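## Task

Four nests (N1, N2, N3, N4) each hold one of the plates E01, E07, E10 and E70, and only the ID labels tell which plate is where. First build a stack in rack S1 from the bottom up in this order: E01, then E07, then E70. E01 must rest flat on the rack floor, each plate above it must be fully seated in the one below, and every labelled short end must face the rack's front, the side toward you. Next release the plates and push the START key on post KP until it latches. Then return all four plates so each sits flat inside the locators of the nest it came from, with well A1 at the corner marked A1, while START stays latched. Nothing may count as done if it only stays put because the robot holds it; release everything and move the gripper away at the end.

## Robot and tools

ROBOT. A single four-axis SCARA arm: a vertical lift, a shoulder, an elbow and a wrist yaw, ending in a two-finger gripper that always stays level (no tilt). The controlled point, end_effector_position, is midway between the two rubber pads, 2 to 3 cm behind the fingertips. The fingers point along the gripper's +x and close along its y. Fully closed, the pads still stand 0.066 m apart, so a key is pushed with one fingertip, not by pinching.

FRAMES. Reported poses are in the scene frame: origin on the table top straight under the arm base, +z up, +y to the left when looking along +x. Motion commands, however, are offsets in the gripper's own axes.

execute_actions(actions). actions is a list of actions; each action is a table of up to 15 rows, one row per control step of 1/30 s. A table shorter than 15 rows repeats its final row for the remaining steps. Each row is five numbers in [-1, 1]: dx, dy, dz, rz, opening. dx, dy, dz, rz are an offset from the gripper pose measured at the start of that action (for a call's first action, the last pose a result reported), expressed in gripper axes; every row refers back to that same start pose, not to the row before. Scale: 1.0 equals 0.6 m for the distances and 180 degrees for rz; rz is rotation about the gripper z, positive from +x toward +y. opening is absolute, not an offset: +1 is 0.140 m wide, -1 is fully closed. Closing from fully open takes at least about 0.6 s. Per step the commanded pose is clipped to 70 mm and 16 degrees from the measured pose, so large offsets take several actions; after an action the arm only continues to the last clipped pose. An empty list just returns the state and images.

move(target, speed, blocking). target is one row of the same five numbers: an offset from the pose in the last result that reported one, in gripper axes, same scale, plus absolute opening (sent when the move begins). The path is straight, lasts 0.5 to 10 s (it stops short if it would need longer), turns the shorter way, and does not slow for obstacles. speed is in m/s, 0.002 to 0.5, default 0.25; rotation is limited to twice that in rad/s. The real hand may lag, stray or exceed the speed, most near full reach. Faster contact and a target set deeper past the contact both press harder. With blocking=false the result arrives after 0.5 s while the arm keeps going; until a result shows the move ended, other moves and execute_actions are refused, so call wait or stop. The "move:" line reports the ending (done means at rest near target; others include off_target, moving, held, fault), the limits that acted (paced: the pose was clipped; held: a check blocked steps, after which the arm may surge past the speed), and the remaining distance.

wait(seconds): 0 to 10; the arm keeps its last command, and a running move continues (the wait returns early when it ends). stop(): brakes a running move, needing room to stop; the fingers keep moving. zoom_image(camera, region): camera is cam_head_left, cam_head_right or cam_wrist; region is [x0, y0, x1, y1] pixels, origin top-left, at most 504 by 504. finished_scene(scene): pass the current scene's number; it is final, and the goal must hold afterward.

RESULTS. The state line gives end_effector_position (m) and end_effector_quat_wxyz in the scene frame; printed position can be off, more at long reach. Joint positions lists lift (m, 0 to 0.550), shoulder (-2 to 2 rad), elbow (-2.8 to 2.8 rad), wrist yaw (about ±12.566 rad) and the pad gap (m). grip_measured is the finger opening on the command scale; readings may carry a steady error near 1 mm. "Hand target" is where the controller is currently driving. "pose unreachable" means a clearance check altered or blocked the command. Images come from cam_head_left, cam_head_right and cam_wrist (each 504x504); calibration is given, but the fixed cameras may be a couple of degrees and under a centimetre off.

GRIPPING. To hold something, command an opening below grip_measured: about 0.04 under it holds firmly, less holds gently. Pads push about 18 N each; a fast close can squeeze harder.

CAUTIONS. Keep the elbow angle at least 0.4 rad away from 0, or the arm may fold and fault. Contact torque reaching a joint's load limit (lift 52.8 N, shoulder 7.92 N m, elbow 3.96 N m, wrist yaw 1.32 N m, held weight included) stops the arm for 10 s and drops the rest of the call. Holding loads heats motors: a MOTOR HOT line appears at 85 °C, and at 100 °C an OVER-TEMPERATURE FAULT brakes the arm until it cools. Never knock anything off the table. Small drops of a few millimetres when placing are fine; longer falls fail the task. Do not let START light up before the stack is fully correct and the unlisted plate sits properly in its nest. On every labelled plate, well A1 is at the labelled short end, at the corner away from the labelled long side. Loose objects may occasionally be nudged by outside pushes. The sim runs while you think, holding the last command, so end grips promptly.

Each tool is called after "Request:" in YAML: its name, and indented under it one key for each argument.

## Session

Request:
execute_actions:
  actions: []

Scene clock: 0.00 s.
end_effector_position=(+0.5745, +0.4494, +0.3589) grip_measured=+1.00 end_effector_quat_wxyz=(+0.895, +0.000, +0.000, +0.447)
Joint positions: [ 0.354  1.258  2.184 -2.516  0.14 ]
Hand target: +0.574, +0.449, +0.359; +0.895, +0.000, +0.000, +0.447
camera_calibration (this result's frames):
cam_wrist: T_world_to_cam=[[0.802372, -0.596823, -0.0014632, -0.182216], [-0.359658, -0.481566, -0.799212, 0.697713], [0.476284, 0.641792, -0.601047, -0.250409], [0, 0, 0, 1]] pos_world=[0.516409, 0.387954, 0.406847]

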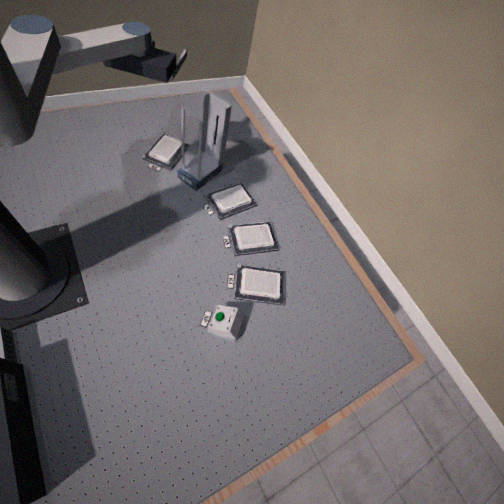

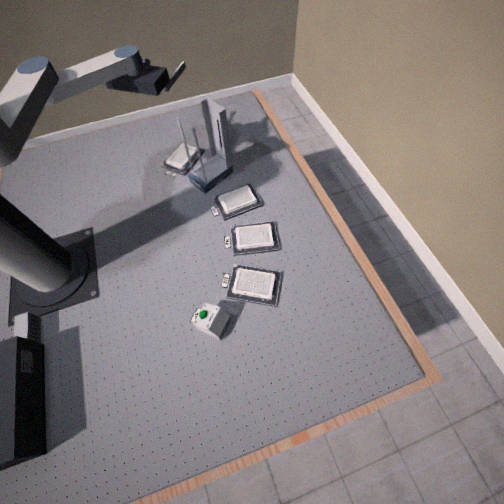

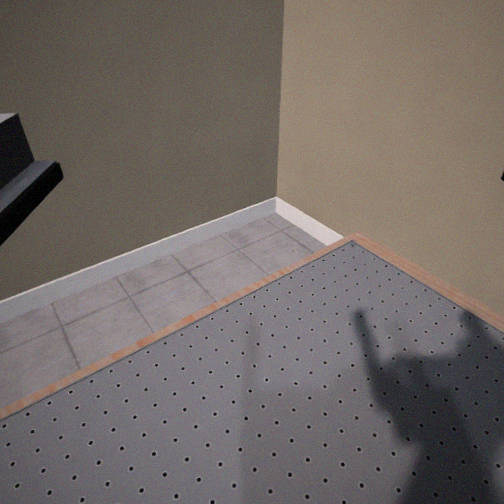

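Request:
zoom_image:
  camera: "cam_head_left"
  region: [130, 80, 310, 350]

Request:
zoom_image:
  camera: "cam_head_right"
  region: [140, 80, 320, 350]

Region (130, 80, 310, 350) of cam_head_left's 504x504 image, scaled by 1.867, with more detail than that image has.

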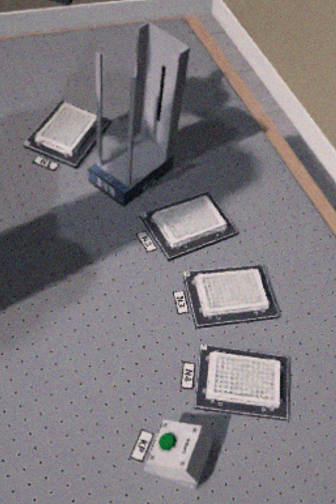

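Region (140, 80, 320, 350) of cam_head_right's 504x504 image, scaled by 1.867, with more detail than that image has.

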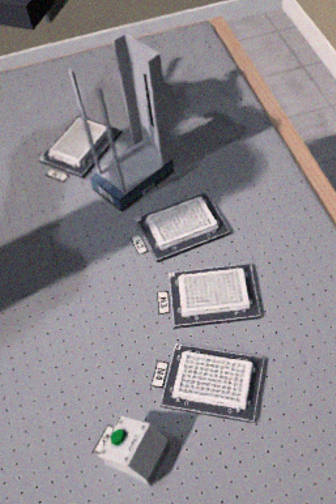

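Request:
zoom_image:
  camera: "cam_head_right"
  region: [205, 175, 295, 265]

Request:
zoom_image:
  camera: "cam_head_right"
  region: [185, 255, 295, 345]

Request:
zoom_image:
  camera: "cam_head_left"
  region: [135, 120, 235, 200]

Region (205, 175, 295, 265) of cam_head_right's 504x504 image, scaled by 5.600, with more detail than that image has.

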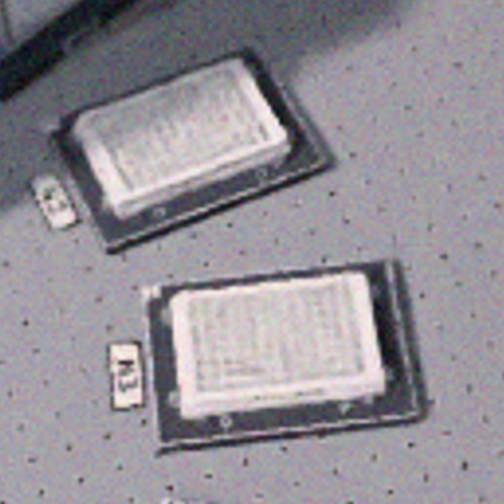

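Region (185, 255, 295, 345) of cam_head_right's 504x504 image, scaled by 4.582, with more detail than that image has; it fills the top 412 rows of this view, and the rest is white.

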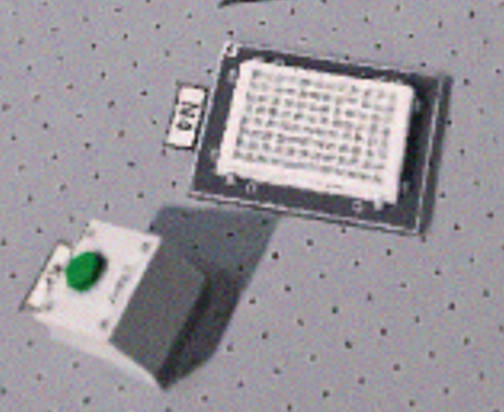

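Region (135, 120, 235, 200) of cam_head_left's 504x504 image, scaled by 5.040, with more detail than that image has; it fills the top 403 rows of this view, and the rest is white.

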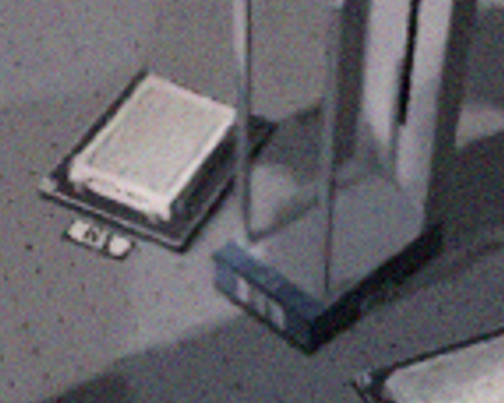

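Request:
move:
  target: [-0.3847, -0.0193, -0.4315, -0.0558, -0.08]
  speed: 0.3

Scene clock: 41.30 s.
end_effector_position=(+0.4450, +0.2578, +0.1000) grip_measured=-0.08 end_effector_quat_wxyz=(+0.930, +0.000, +0.000, +0.366)
Joint positions: [ 0.095  1.727  0.919 -1.895  0.1  ]
Hand target: +0.445, +0.258, +0.100; +0.930, +0.000, +0.000, +0.367
Off the commanded pose: 0.000 m, 0 deg.
move: done
camera_calibration (this result's frames):
cam_wrist: T_world_to_cam=[[0.685669, -0.727912, -0.0014632, -0.107345], [-0.438312, -0.411269, -0.799212, 0.368784], [0.581154, 0.548637, -0.601047, -0.244073], [0, 0, 0, 1]] pos_world=[0.37709, 0.207439, 0.14788]

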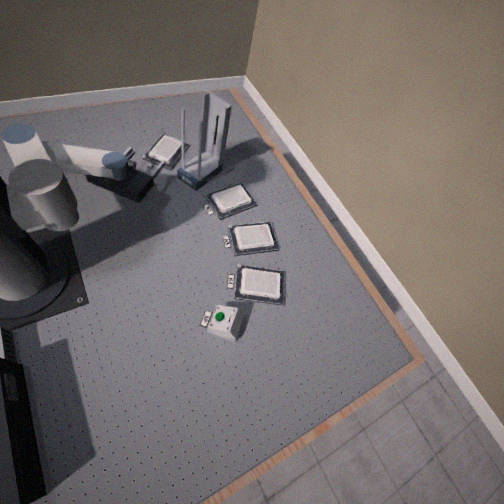

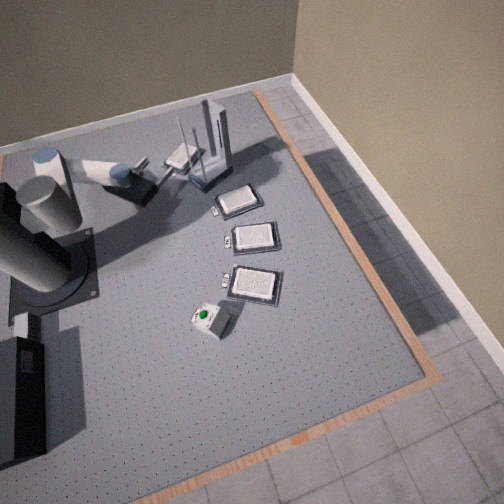

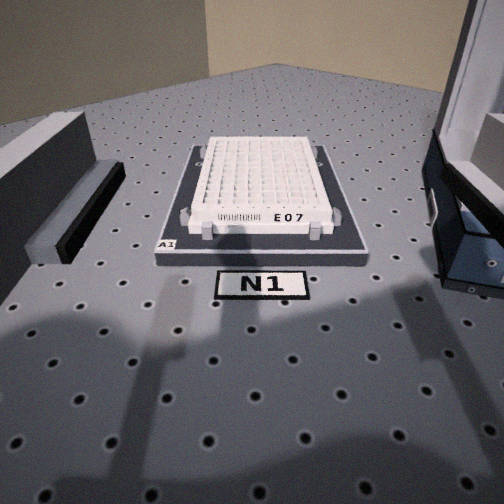

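Request:
zoom_image:
  camera: "cam_wrist"
  region: [145, 125, 385, 305]

Region (145, 125, 385, 305) of cam_wrist's 504x504 image, scaled by 2.100, with more detail than that image has; it fills the top 378 rows of this view, and the rest is white.

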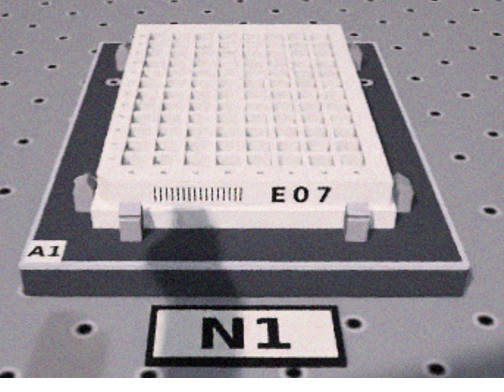

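Request:
move:
  target: [-0.0482, -0.1984, 0, -0.1054, -0.08]
  speed: 0.3

Scene clock: 65.33 s.
end_effector_position=(+0.5050, +0.1509, +0.1000) grip_measured=-0.08 end_effector_quat_wxyz=(+0.978, +0.000, +0.000, +0.208)
Joint positions: [ 0.095  1.406  0.873 -1.861  0.1  ]
Hand target: +0.505, +0.151, +0.100; +0.978, +0.000, +0.000, +0.208
Off the commanded pose: 0.000 m, 0 deg.
move: done
camera_calibration (this result's frames):
cam_wrist: T_world_to_cam=[[0.411482, -0.911417, -0.0014632, -0.0600968], [-0.548287, -0.246254, -0.799212, 0.381789], [0.728055, 0.329663, -0.601047, -0.26148], [0, 0, 0, 1]] pos_world=[0.42443, 0.125444, 0.147881]

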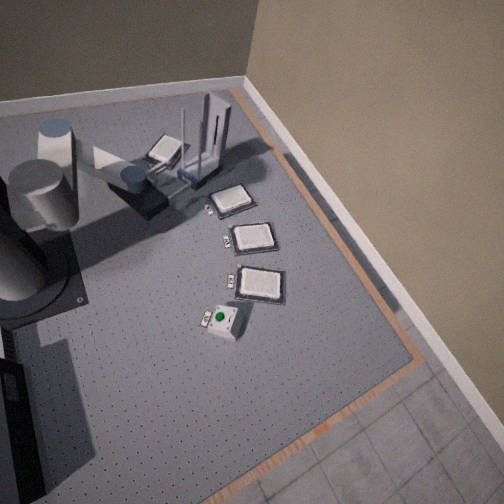

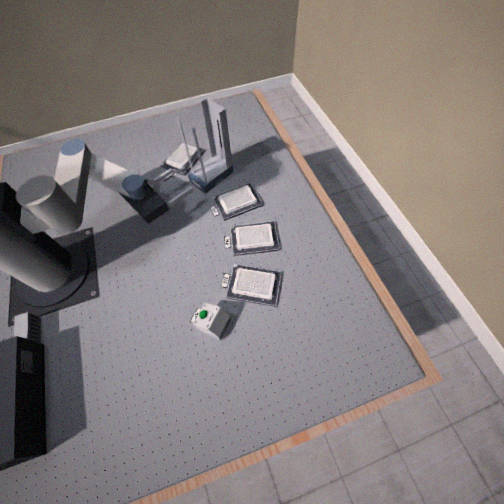

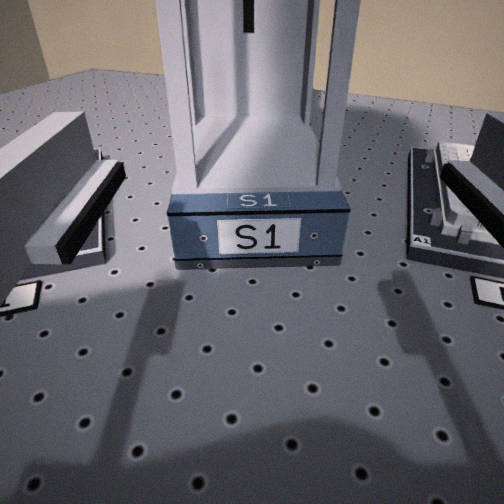

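Request:
zoom_image:
  camera: "cam_wrist"
  region: [150, 90, 370, 280]

Region (150, 90, 370, 280) of cam_wrist's 504x504 image, scaled by 2.291, with more detail than that image has; it fills the top 435 rows of this view, and the rest is white.

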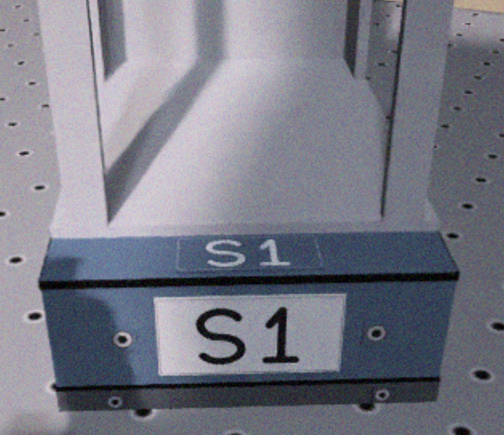

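Request:
move:
  target: [0.07607, 0.00739, -0.0605, 0.01133, -0.08]
  speed: 0.15

Scene clock: 85.47 s.
end_effector_position=(+0.5449, +0.1736, +0.0636) grip_measured=-0.08 end_effector_quat_wxyz=(+0.974, +0.000, +0.000, +0.225)
Joint positions: [ 0.059  1.335  1.076 -1.957  0.1  ]
Hand target: +0.545, +0.174, +0.064; +0.974, +0.000, +0.000, +0.225
Off the commanded pose: 0.000 m, 0 deg.
move: done
camera_calibration (this result's frames):
cam_wrist: T_world_to_cam=[[0.444065, -0.895993, -0.0014632, -0.0762971], [-0.539055, -0.265857, -0.799212, 0.378569], [0.7157, 0.355691, -0.601047, -0.317665], [0, 0, 0, 1]] pos_world=[0.465303, 0.145274, 0.111514]

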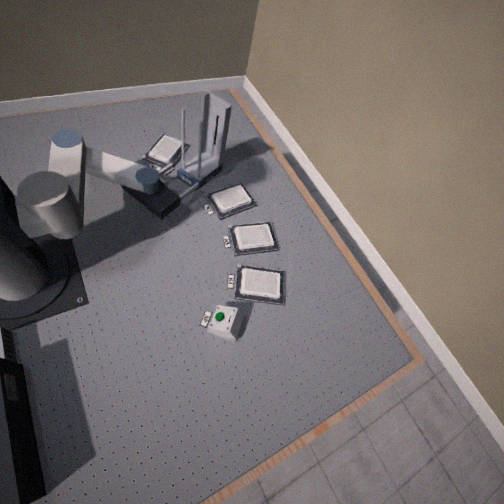

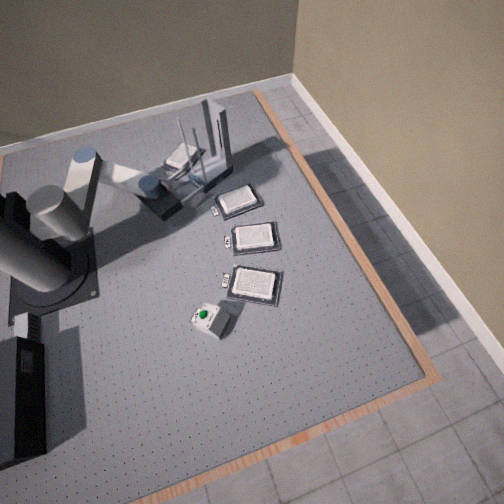

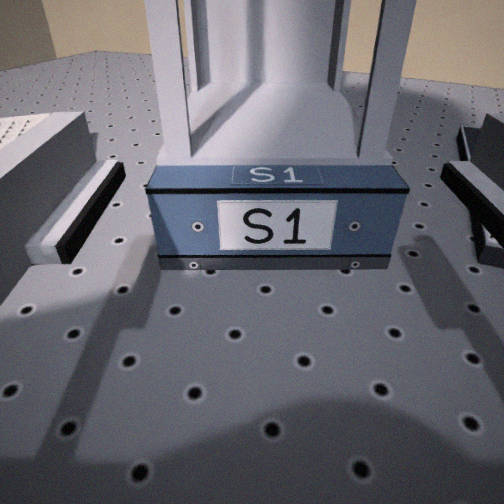

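Request:
zoom_image:
  camera: "cam_wrist"
  region: [130, 0, 430, 280]

Region (130, 0, 430, 280) of cam_wrist's 504x504 image, scaled by 1.680, with more detail than that image has; it fills the top 470 rows of this view, and the rest is white.

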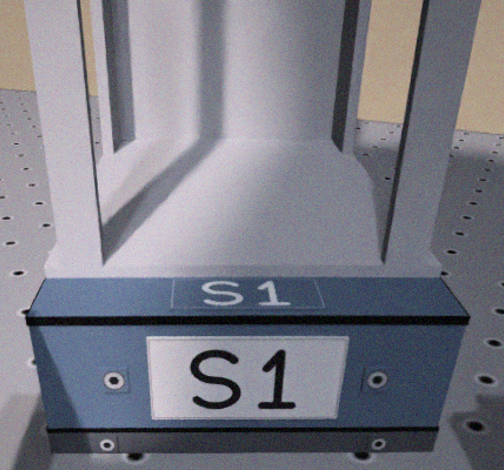

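Request:
move:
  target: [-0.1025, -0.195, 0.0607, -0.1086, -0.08]
  speed: 0.3

Scene clock: 102.03 s.
end_effector_position=(+0.5411, +0.0414, +0.1001) grip_measured=-0.08 end_effector_quat_wxyz=(+0.998, +0.000, +0.000, +0.056)
Joint positions: [ 0.095  1.076  0.897 -1.861  0.1  ]
Hand target: +0.541, +0.042, +0.100; +0.998, +0.000, +0.000, +0.057
Off the commanded pose: 0.000 m, 0 deg.
move: done
camera_calibration (this result's frames):
cam_wrist: T_world_to_cam=[[0.118052, -0.993006, -0.0014632, -0.0125854], [-0.596983, -0.0697936, -0.799212, 0.393721], [0.793521, 0.095222, -0.601047, -0.277265], [0, 0, 0, 1]] pos_world=[0.456546, 0.0413835, 0.147999]

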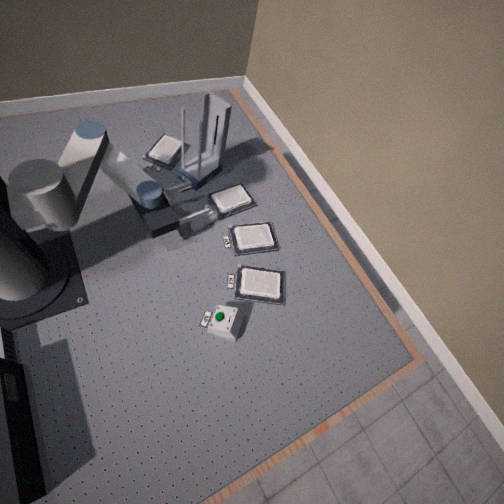

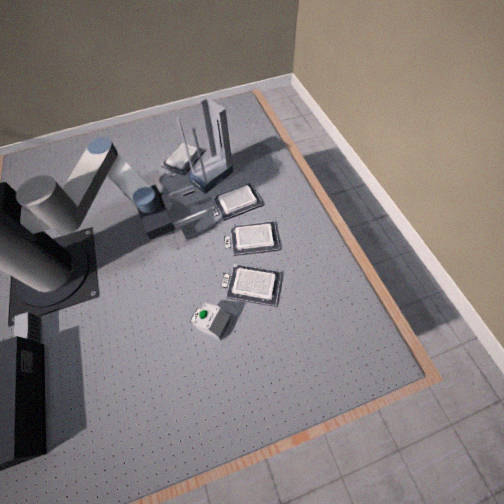

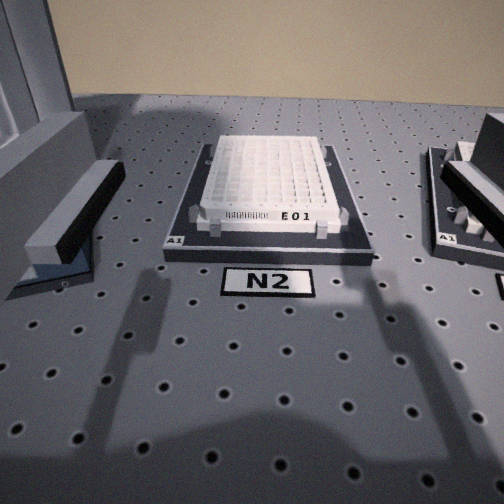

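Request:
zoom_image:
  camera: "cam_wrist"
  region: [145, 125, 385, 305]

Region (145, 125, 385, 305) of cam_wrist's 504x504 image, scaled by 2.100, with more detail than that image has; it fills the top 378 rows of this view, and the rest is white.

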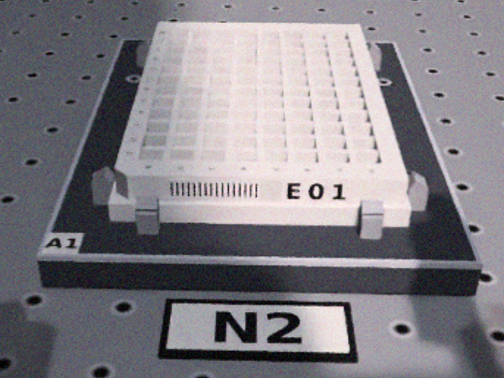

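Request:
move:
  target: [0.26198, -0.00167, -0.06683, -0.00856, -0.08]
  speed: 0.2

Request:
move:
  target: [0, 0, -0.0433, 0, -0.08]
  speed: 0.05

Scene clock: 119.27 s.
end_effector_position=(+0.6974, +0.0582, +0.0600) grip_measured=-0.08 end_effector_quat_wxyz=(+0.999, +0.000, +0.000, +0.043)
Joint positions: [ 0.055  0.788  1.666 -2.368  0.1  ]
Hand target: +0.697, +0.058, +0.060; +0.999, +0.000, +0.000, +0.043
Off the commanded pose: 0.000 m, 0 deg.
move: done
camera_calibration (this result's frames):
cam_wrist: T_world_to_cam=[[0.0915794, -0.995797, -0.0014632, 0.0041957], [-0.598629, -0.0538792, -0.799212, 0.456383], [0.795774, 0.0740673, -0.601047, -0.427406], [0, 0, 0, 1]] pos_world=[0.612938, 0.0604243, 0.107862]

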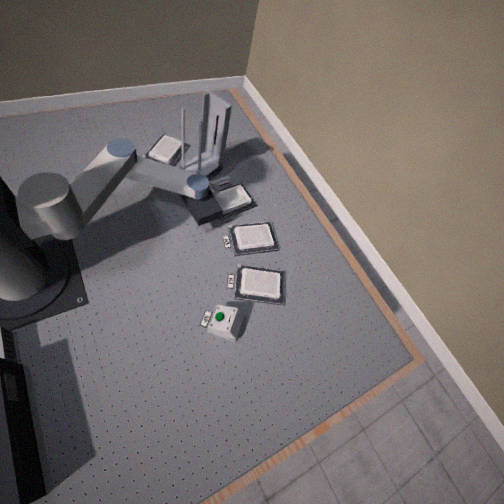

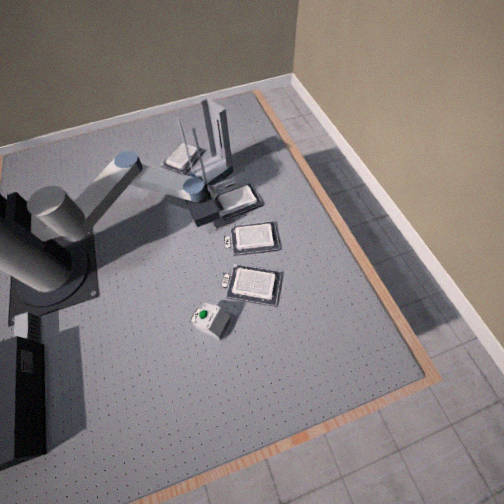

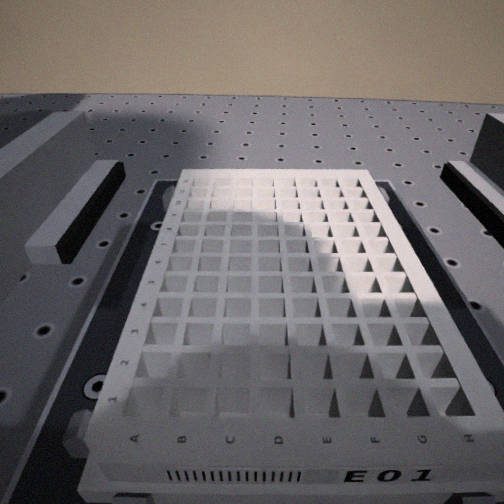

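Scene clock: 120.07 s.
end_effector_position=(+0.6974, +0.0582, +0.0339) grip_measured=-0.08 end_effector_quat_wxyz=(+0.999, +0.000, +0.000, +0.043)
Joint positions: [ 0.029  0.788  1.666 -2.368  0.1  ]
Hand target: +0.697, +0.058, +0.034; +0.999, +0.000, +0.000, +0.043
Off the commanded pose: 0.000 m, 0 deg.
move: done
camera_calibration (this result's frames):
cam_wrist: T_world_to_cam=[[0.0915588, -0.995799, -0.0014632, 0.00416443], [-0.59863, -0.0538668, -0.799212, 0.435565], [0.795776, 0.0740508, -0.601047, -0.443059], [0, 0, 0, 1]] pos_world=[0.612937, 0.0604183, 0.0818151]

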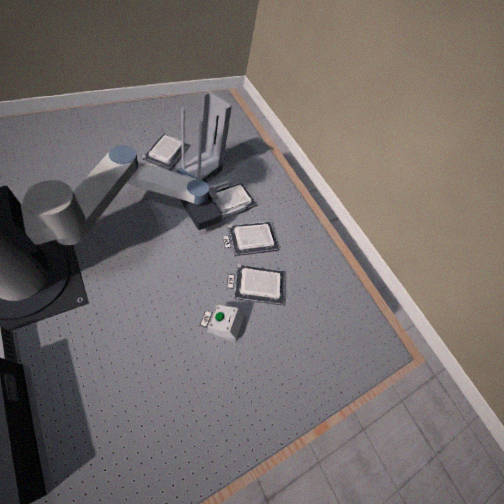

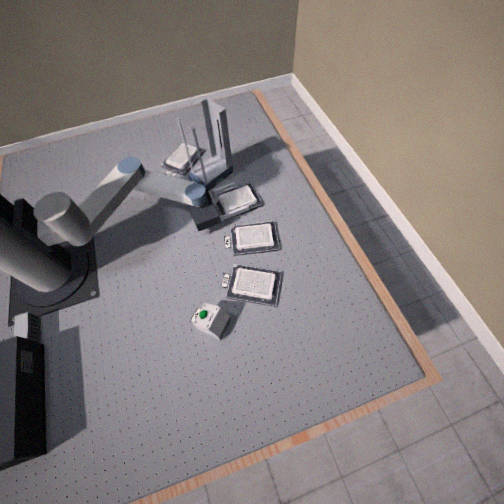

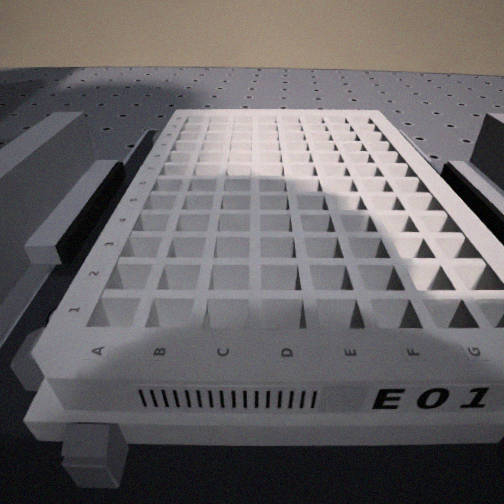

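Request:
move:
  target: [-0.0022, 0, 0, 0, -0.08]
  speed: 0.02

Request:
zoom_image:
  camera: "cam_wrist"
  region: [150, 90, 410, 190]

Request:
zoom_image:
  camera: "cam_wrist"
  region: [0, 300, 504, 504]

Scene clock: 125.57 s.
end_effector_position=(+0.6962, +0.0580, +0.0339) grip_measured=-0.08 end_effector_quat_wxyz=(+0.999, +0.000, +0.000, +0.043)
Joint positions: [ 0.029  0.791  1.659 -2.364  0.1  ]
Hand target: +0.696, +0.058, +0.034; +0.999, +0.000, +0.000, +0.043
Off the commanded pose: 0.000 m, 0 deg.
move: done
camera_calibration (this result's frames):
cam_wrist: T_world_to_cam=[[0.0912971, -0.995823, -0.0014632, 0.0042851], [-0.598644, -0.0537095, -0.799212, 0.43479], [0.795795, 0.0738417, -0.601047, -0.442028], [0, 0, 0, 1]] pos_world=[0.611657, 0.0602596, 0.0818166]

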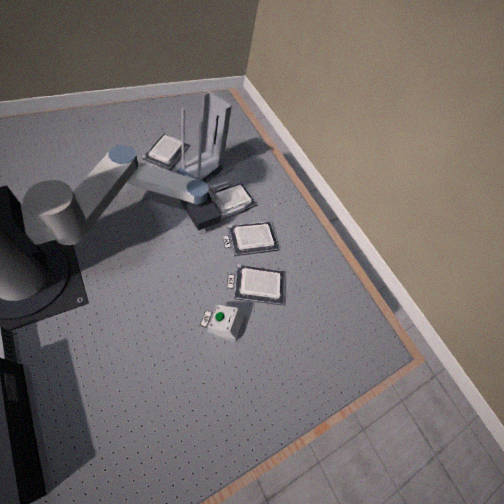

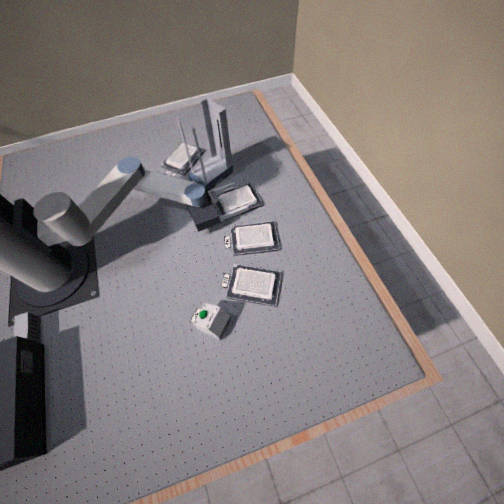

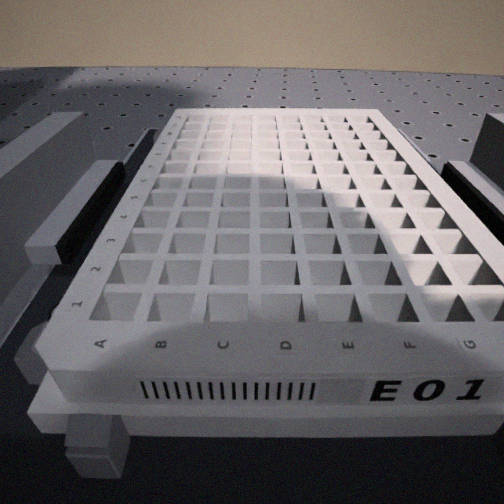

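Region (150, 90, 410, 190) of cam_wrist's 504x504 image, scaled by 1.938, with more detail than that image has; it fills the top 194 rows of this view, and the rest is white.

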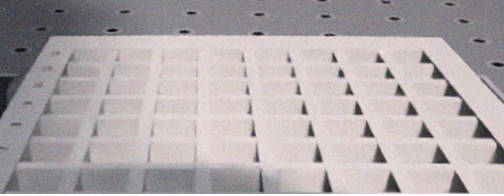

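Region (0, 300, 504, 504) of cam_wrist's 504x504 image, scaled by 1.000; it fills the top 204 rows of this view, and the rest is white.

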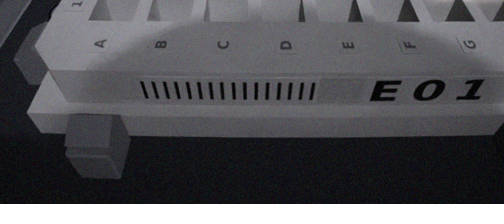

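Request:
execute_actions:
  actions:
    - [[0,0.0004,0,0,-0.44]]
    - [[0,0,0,0,-0.46],[0,0,0,0,-0.47],[0,0,0,0,-0.48],[0,0,0,0,-0.49],[0,0,0,0,-0.50],[0,0,0,0,-0.51],[0,0,0,0,-0.52],[0,0,0,0,-0.53],[0,0,0,0,-0.54],[0,0,0,0,-0.55],[0,0,0,0,-0.56],[0,0,0,0,-0.57],[0,0,0,0,-0.58],[0,0,0,0,-0.59],[0,0,0,0,-0.60]]

Scene clock: 129.63 s.
end_effector_position=(+0.6961, +0.0582, +0.0339) grip_measured=-0.56 end_effector_quat_wxyz=(+0.999, +0.000, +0.000, +0.043)
Joint positions: [ 0.029  0.792  1.659 -2.364  0.082]
Hand target: +0.696, +0.058, +0.034; +0.999, +0.000, +0.000, +0.043
Off the commanded pose: 0.000 m, 0 deg.
camera_calibration (this result's frames):
cam_wrist: T_world_to_cam=[[0.0912523, -0.995827, -0.0014632, 0.00449118], [-0.598647, -0.0536825, -0.799212, 0.434789], [0.795798, 0.0738059, -0.601047, -0.442026], [0, 0, 0, 1]] pos_world=[0.611639, 0.0604371, 0.0818166]

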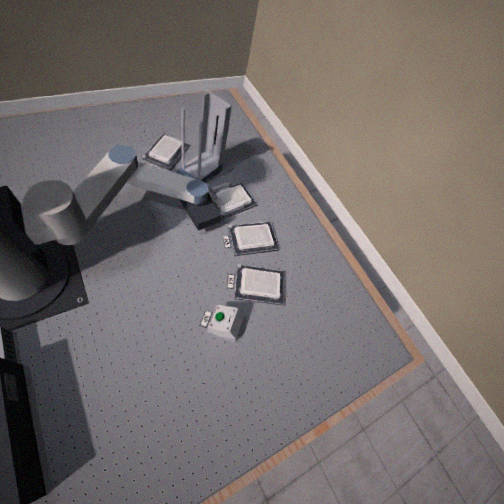

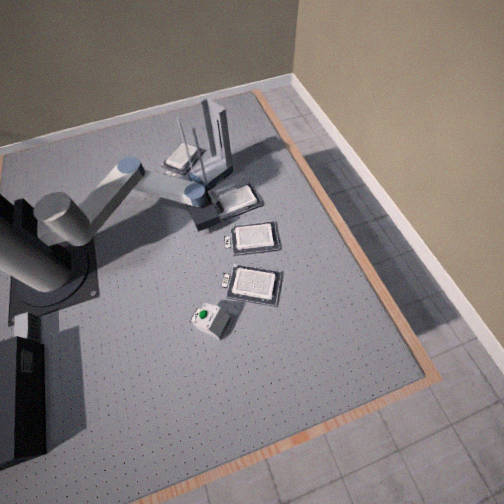

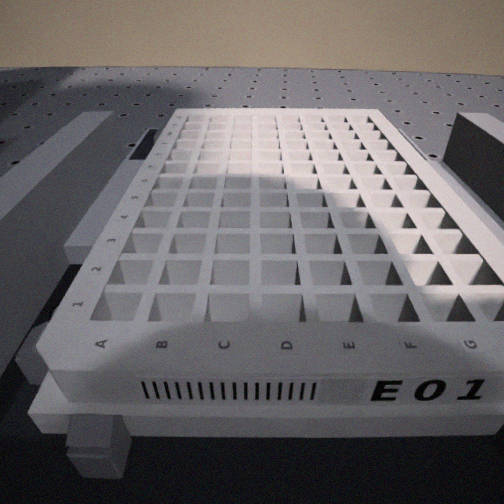

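Request:
move:
  target: [0, 0, 0.5018, 0, -0.6]
  speed: 0.2

Scene clock: 134.33 s.
end_effector_position=(+0.6961, +0.0582, +0.3351) grip_measured=-0.56 end_effector_quat_wxyz=(+0.999, +0.000, +0.000, +0.043)
Joint positions: [ 0.33   0.792  1.659 -2.364  0.082]
Hand target: +0.696, +0.058, +0.335; +0.999, +0.000, +0.000, +0.043
Off the commanded pose: 0.000 m, 0 deg.
move: done
camera_calibration (this result's frames):
cam_wrist: T_world_to_cam=[[0.0913073, -0.995822, -0.0014632, 0.00491136], [-0.598644, -0.0537156, -0.799212, 0.675463], [0.795794, 0.0738499, -0.601047, -0.261036], [0, 0, 0, 1]] pos_world=[0.611645, 0.0604512, 0.382951]

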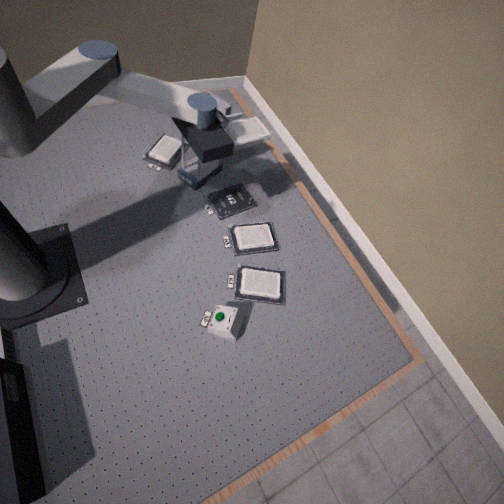

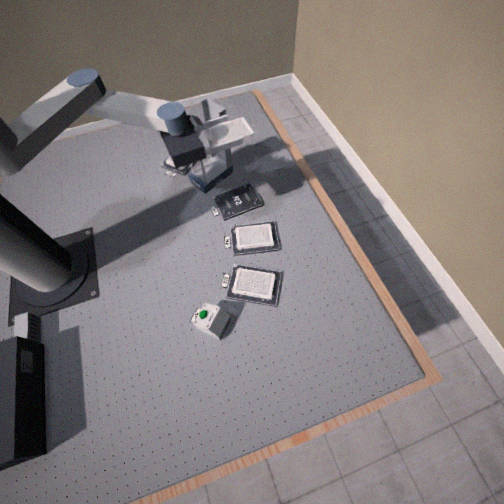

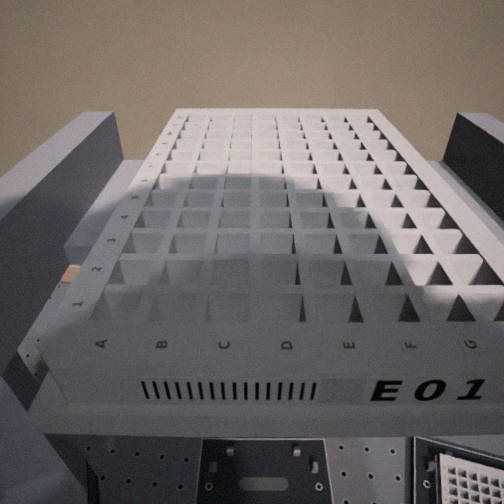

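Request:
move:
  target: [-0.05638, 0.28355, 0.0165, 0.11556, -0.6]
  speed: 0.2

Scene clock: 145.80 s.
end_effector_position=(+0.6477, +0.2249, +0.3449) grip_measured=-0.56 end_effector_quat_wxyz=(+0.975, +0.000, +0.000, +0.223)
Joint positions: [ 0.34   1.116  1.653 -2.319  0.082]
Hand target: +0.648, +0.225, +0.345; +0.975, +0.000, +0.000, +0.223
Off the commanded pose: 0.000 m, 0 deg.
move: done
camera_calibration (this result's frames):
cam_wrist: T_world_to_cam=[[0.439569, -0.898208, -0.0014632, -0.0721526], [-0.54038, -0.263152, -0.799212, 0.67268], [0.717474, 0.352099, -0.601047, -0.240741], [0, 0, 0, 1]] pos_world=[0.567945, 0.196974, 0.392812]

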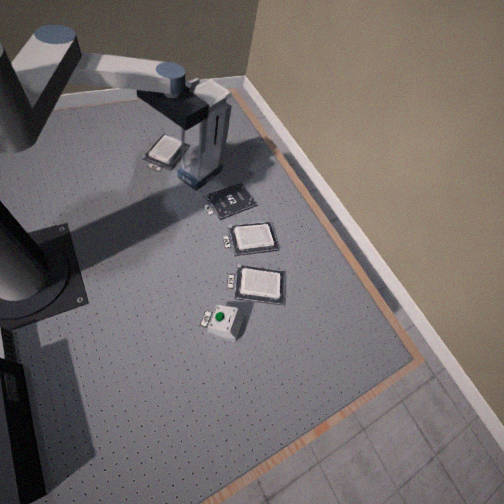

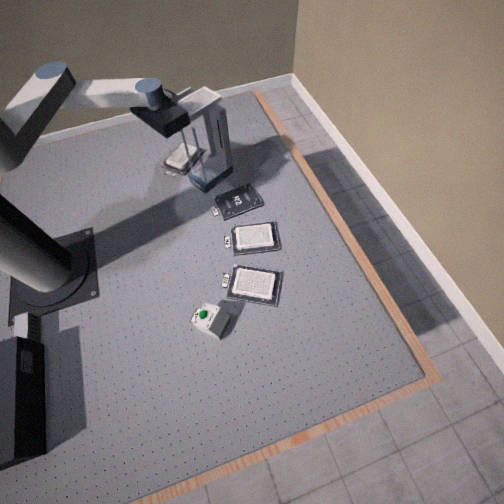

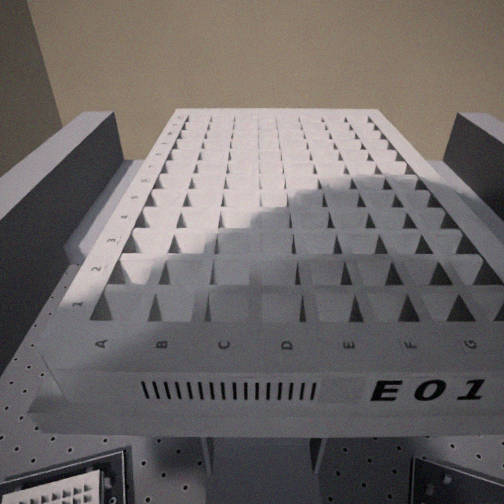

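Descend to 0.325 to compare with the scene‑1 reference (post top at ≈(55–110, 468–492)).

Request:
move:
  target: [0, 0, -0.0332, 0, -0.6]
  speed: 0.04

Scene clock: 148.37 s.
end_effector_position=(+0.6477, +0.2249, +0.3249) grip_measured=-0.56 end_effector_quat_wxyz=(+0.975, +0.000, +0.000, +0.223)
Joint positions: [ 0.32   1.116  1.653 -2.319  0.082]
Hand target: +0.648, +0.225, +0.325; +0.975, +0.000, +0.000, +0.223
Off the commanded pose: 0.000 m, 0 deg.
move: done
camera_calibration (this result's frames):
cam_wrist: T_world_to_cam=[[0.439496, -0.898243, -0.0014632, -0.0721583], [-0.540402, -0.263108, -0.799212, 0.656696], [0.717502, 0.352042, -0.601047, -0.252762], [0, 0, 0, 1]] pos_world=[0.56795, 0.196949, 0.372812]

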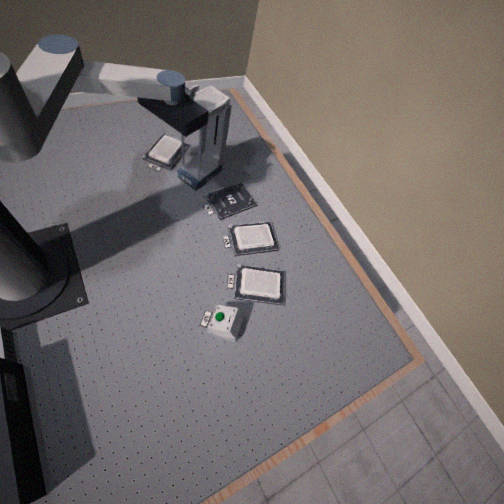

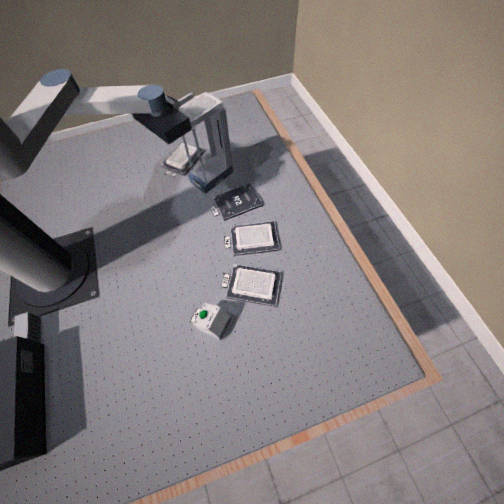

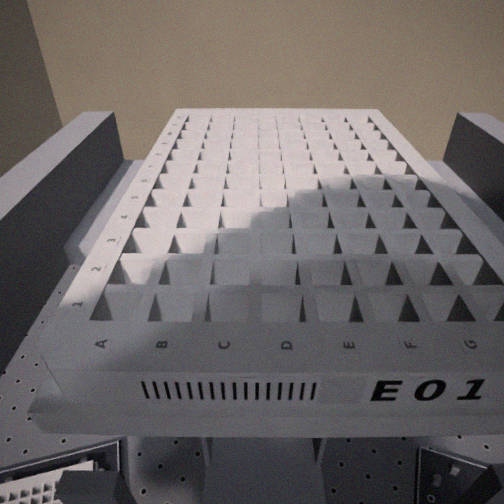

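Request:
zoom_image:
  camera: "cam_wrist"
  region: [0, 384, 160, 504]

Request:
zoom_image:
  camera: "cam_wrist"
  region: [344, 384, 504, 504]

Request:
zoom_image:
  camera: "cam_wrist"
  region: [180, 420, 350, 504]

Region (0, 384, 160, 504) of cam_wrist's 504x504 image, scaled by 3.150, with more detail than that image has; it fills the top 378 rows of this view, and the rest is white.

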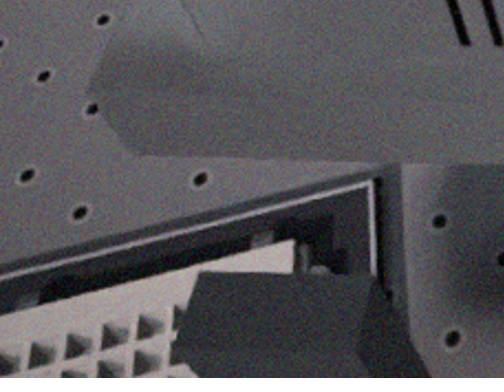

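Region (344, 384, 504, 504) of cam_wrist's 504x504 image, scaled by 3.150, with more detail than that image has; it fills the top 378 rows of this view, and the rest is white.

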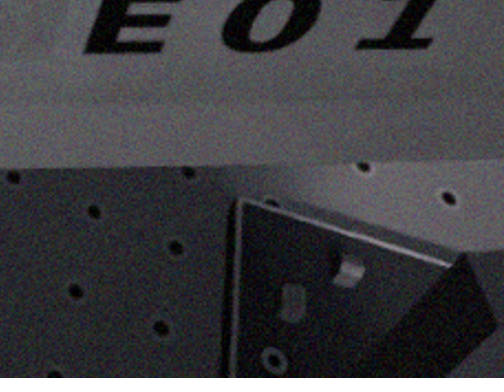

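Region (180, 420, 350, 504) of cam_wrist's 504x504 image, scaled by 2.965, with more detail than that image has; it fills the top 249 rows of this view, and the rest is white.

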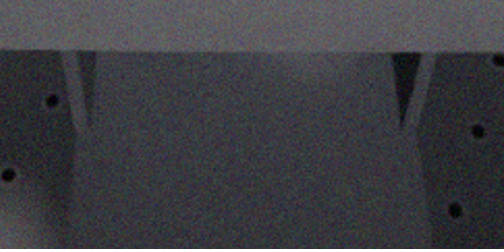

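Request:
move:
  target: [0, 0, -0.0168, 0, -0.6]
  speed: 0.02

Request:
zoom_image:
  camera: "cam_wrist"
  region: [0, 384, 160, 504]

Request:
zoom_image:
  camera: "cam_wrist"
  region: [344, 384, 504, 504]

Request:
zoom_image:
  camera: "cam_wrist"
  region: [110, 90, 450, 190]

Scene clock: 160.03 s.
end_effector_position=(+0.6477, +0.2249, +0.3148) grip_measured=-0.56 end_effector_quat_wxyz=(+0.975, +0.000, +0.000, +0.223)
Joint positions: [ 0.31   1.116  1.653 -2.319  0.082]
Hand target: +0.648, +0.225, +0.315; +0.975, +0.000, +0.000, +0.223
Off the commanded pose: 0.000 m, 0 deg.
move: done
camera_calibration (this result's frames):
cam_wrist: T_world_to_cam=[[0.439496, -0.898244, -0.0014632, -0.0721728], [-0.540402, -0.263108, -0.799212, 0.6486], [0.717502, 0.352041, -0.601047, -0.25885], [0, 0, 0, 1]] pos_world=[0.56795, 0.196949, 0.362682]

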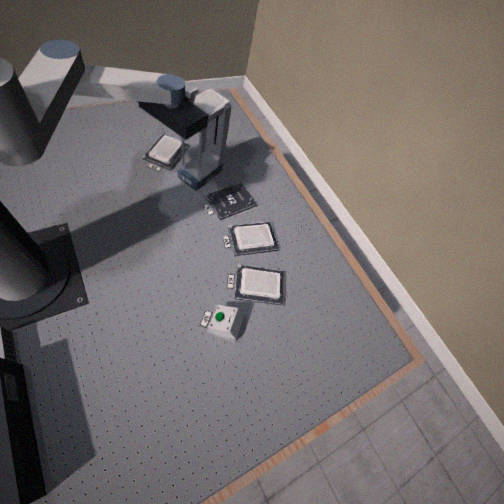

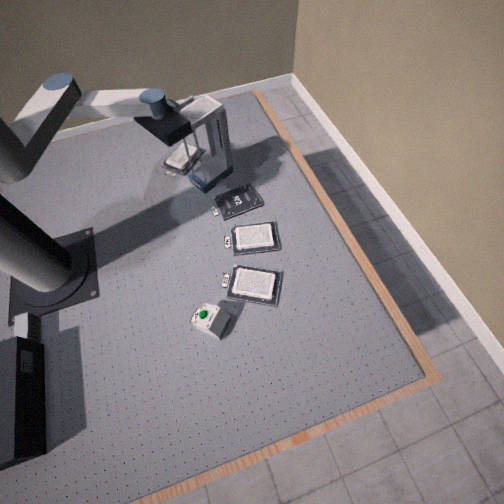

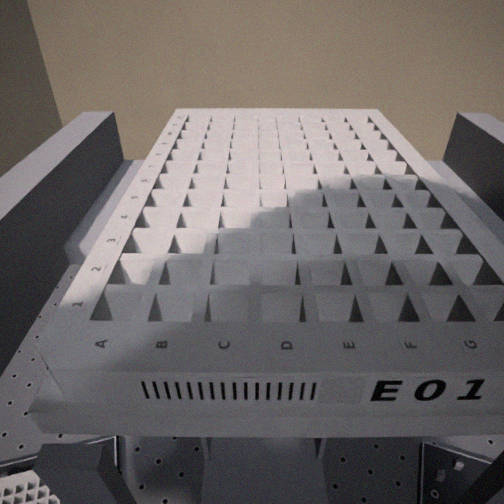

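Region (0, 384, 160, 504) of cam_wrist's 504x504 image, scaled by 3.150, with more detail than that image has; it fills the top 378 rows of this view, and the rest is white.

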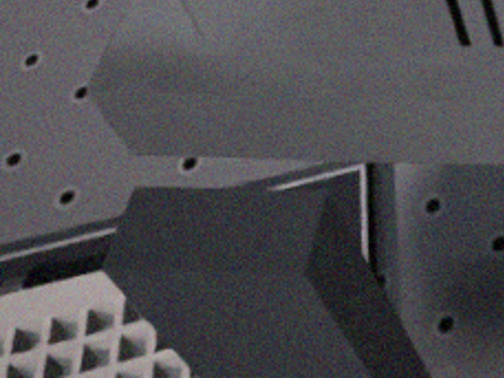

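Region (344, 384, 504, 504) of cam_wrist's 504x504 image, scaled by 3.150, with more detail than that image has; it fills the top 378 rows of this view, and the rest is white.

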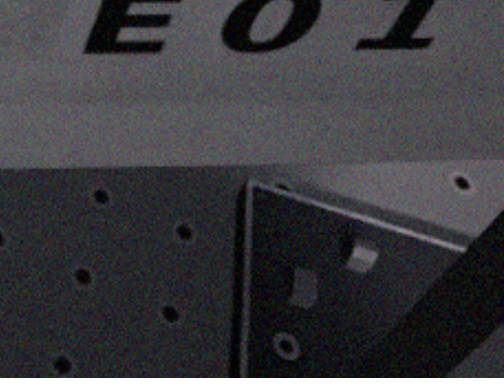

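Region (110, 90, 450, 190) of cam_wrist's 504x504 image, scaled by 1.482, with more detail than that image has; it fills the top 148 rows of this view, and the rest is white.

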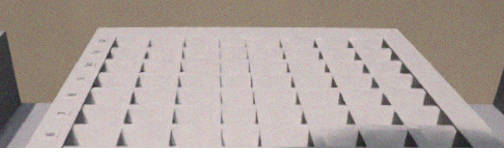

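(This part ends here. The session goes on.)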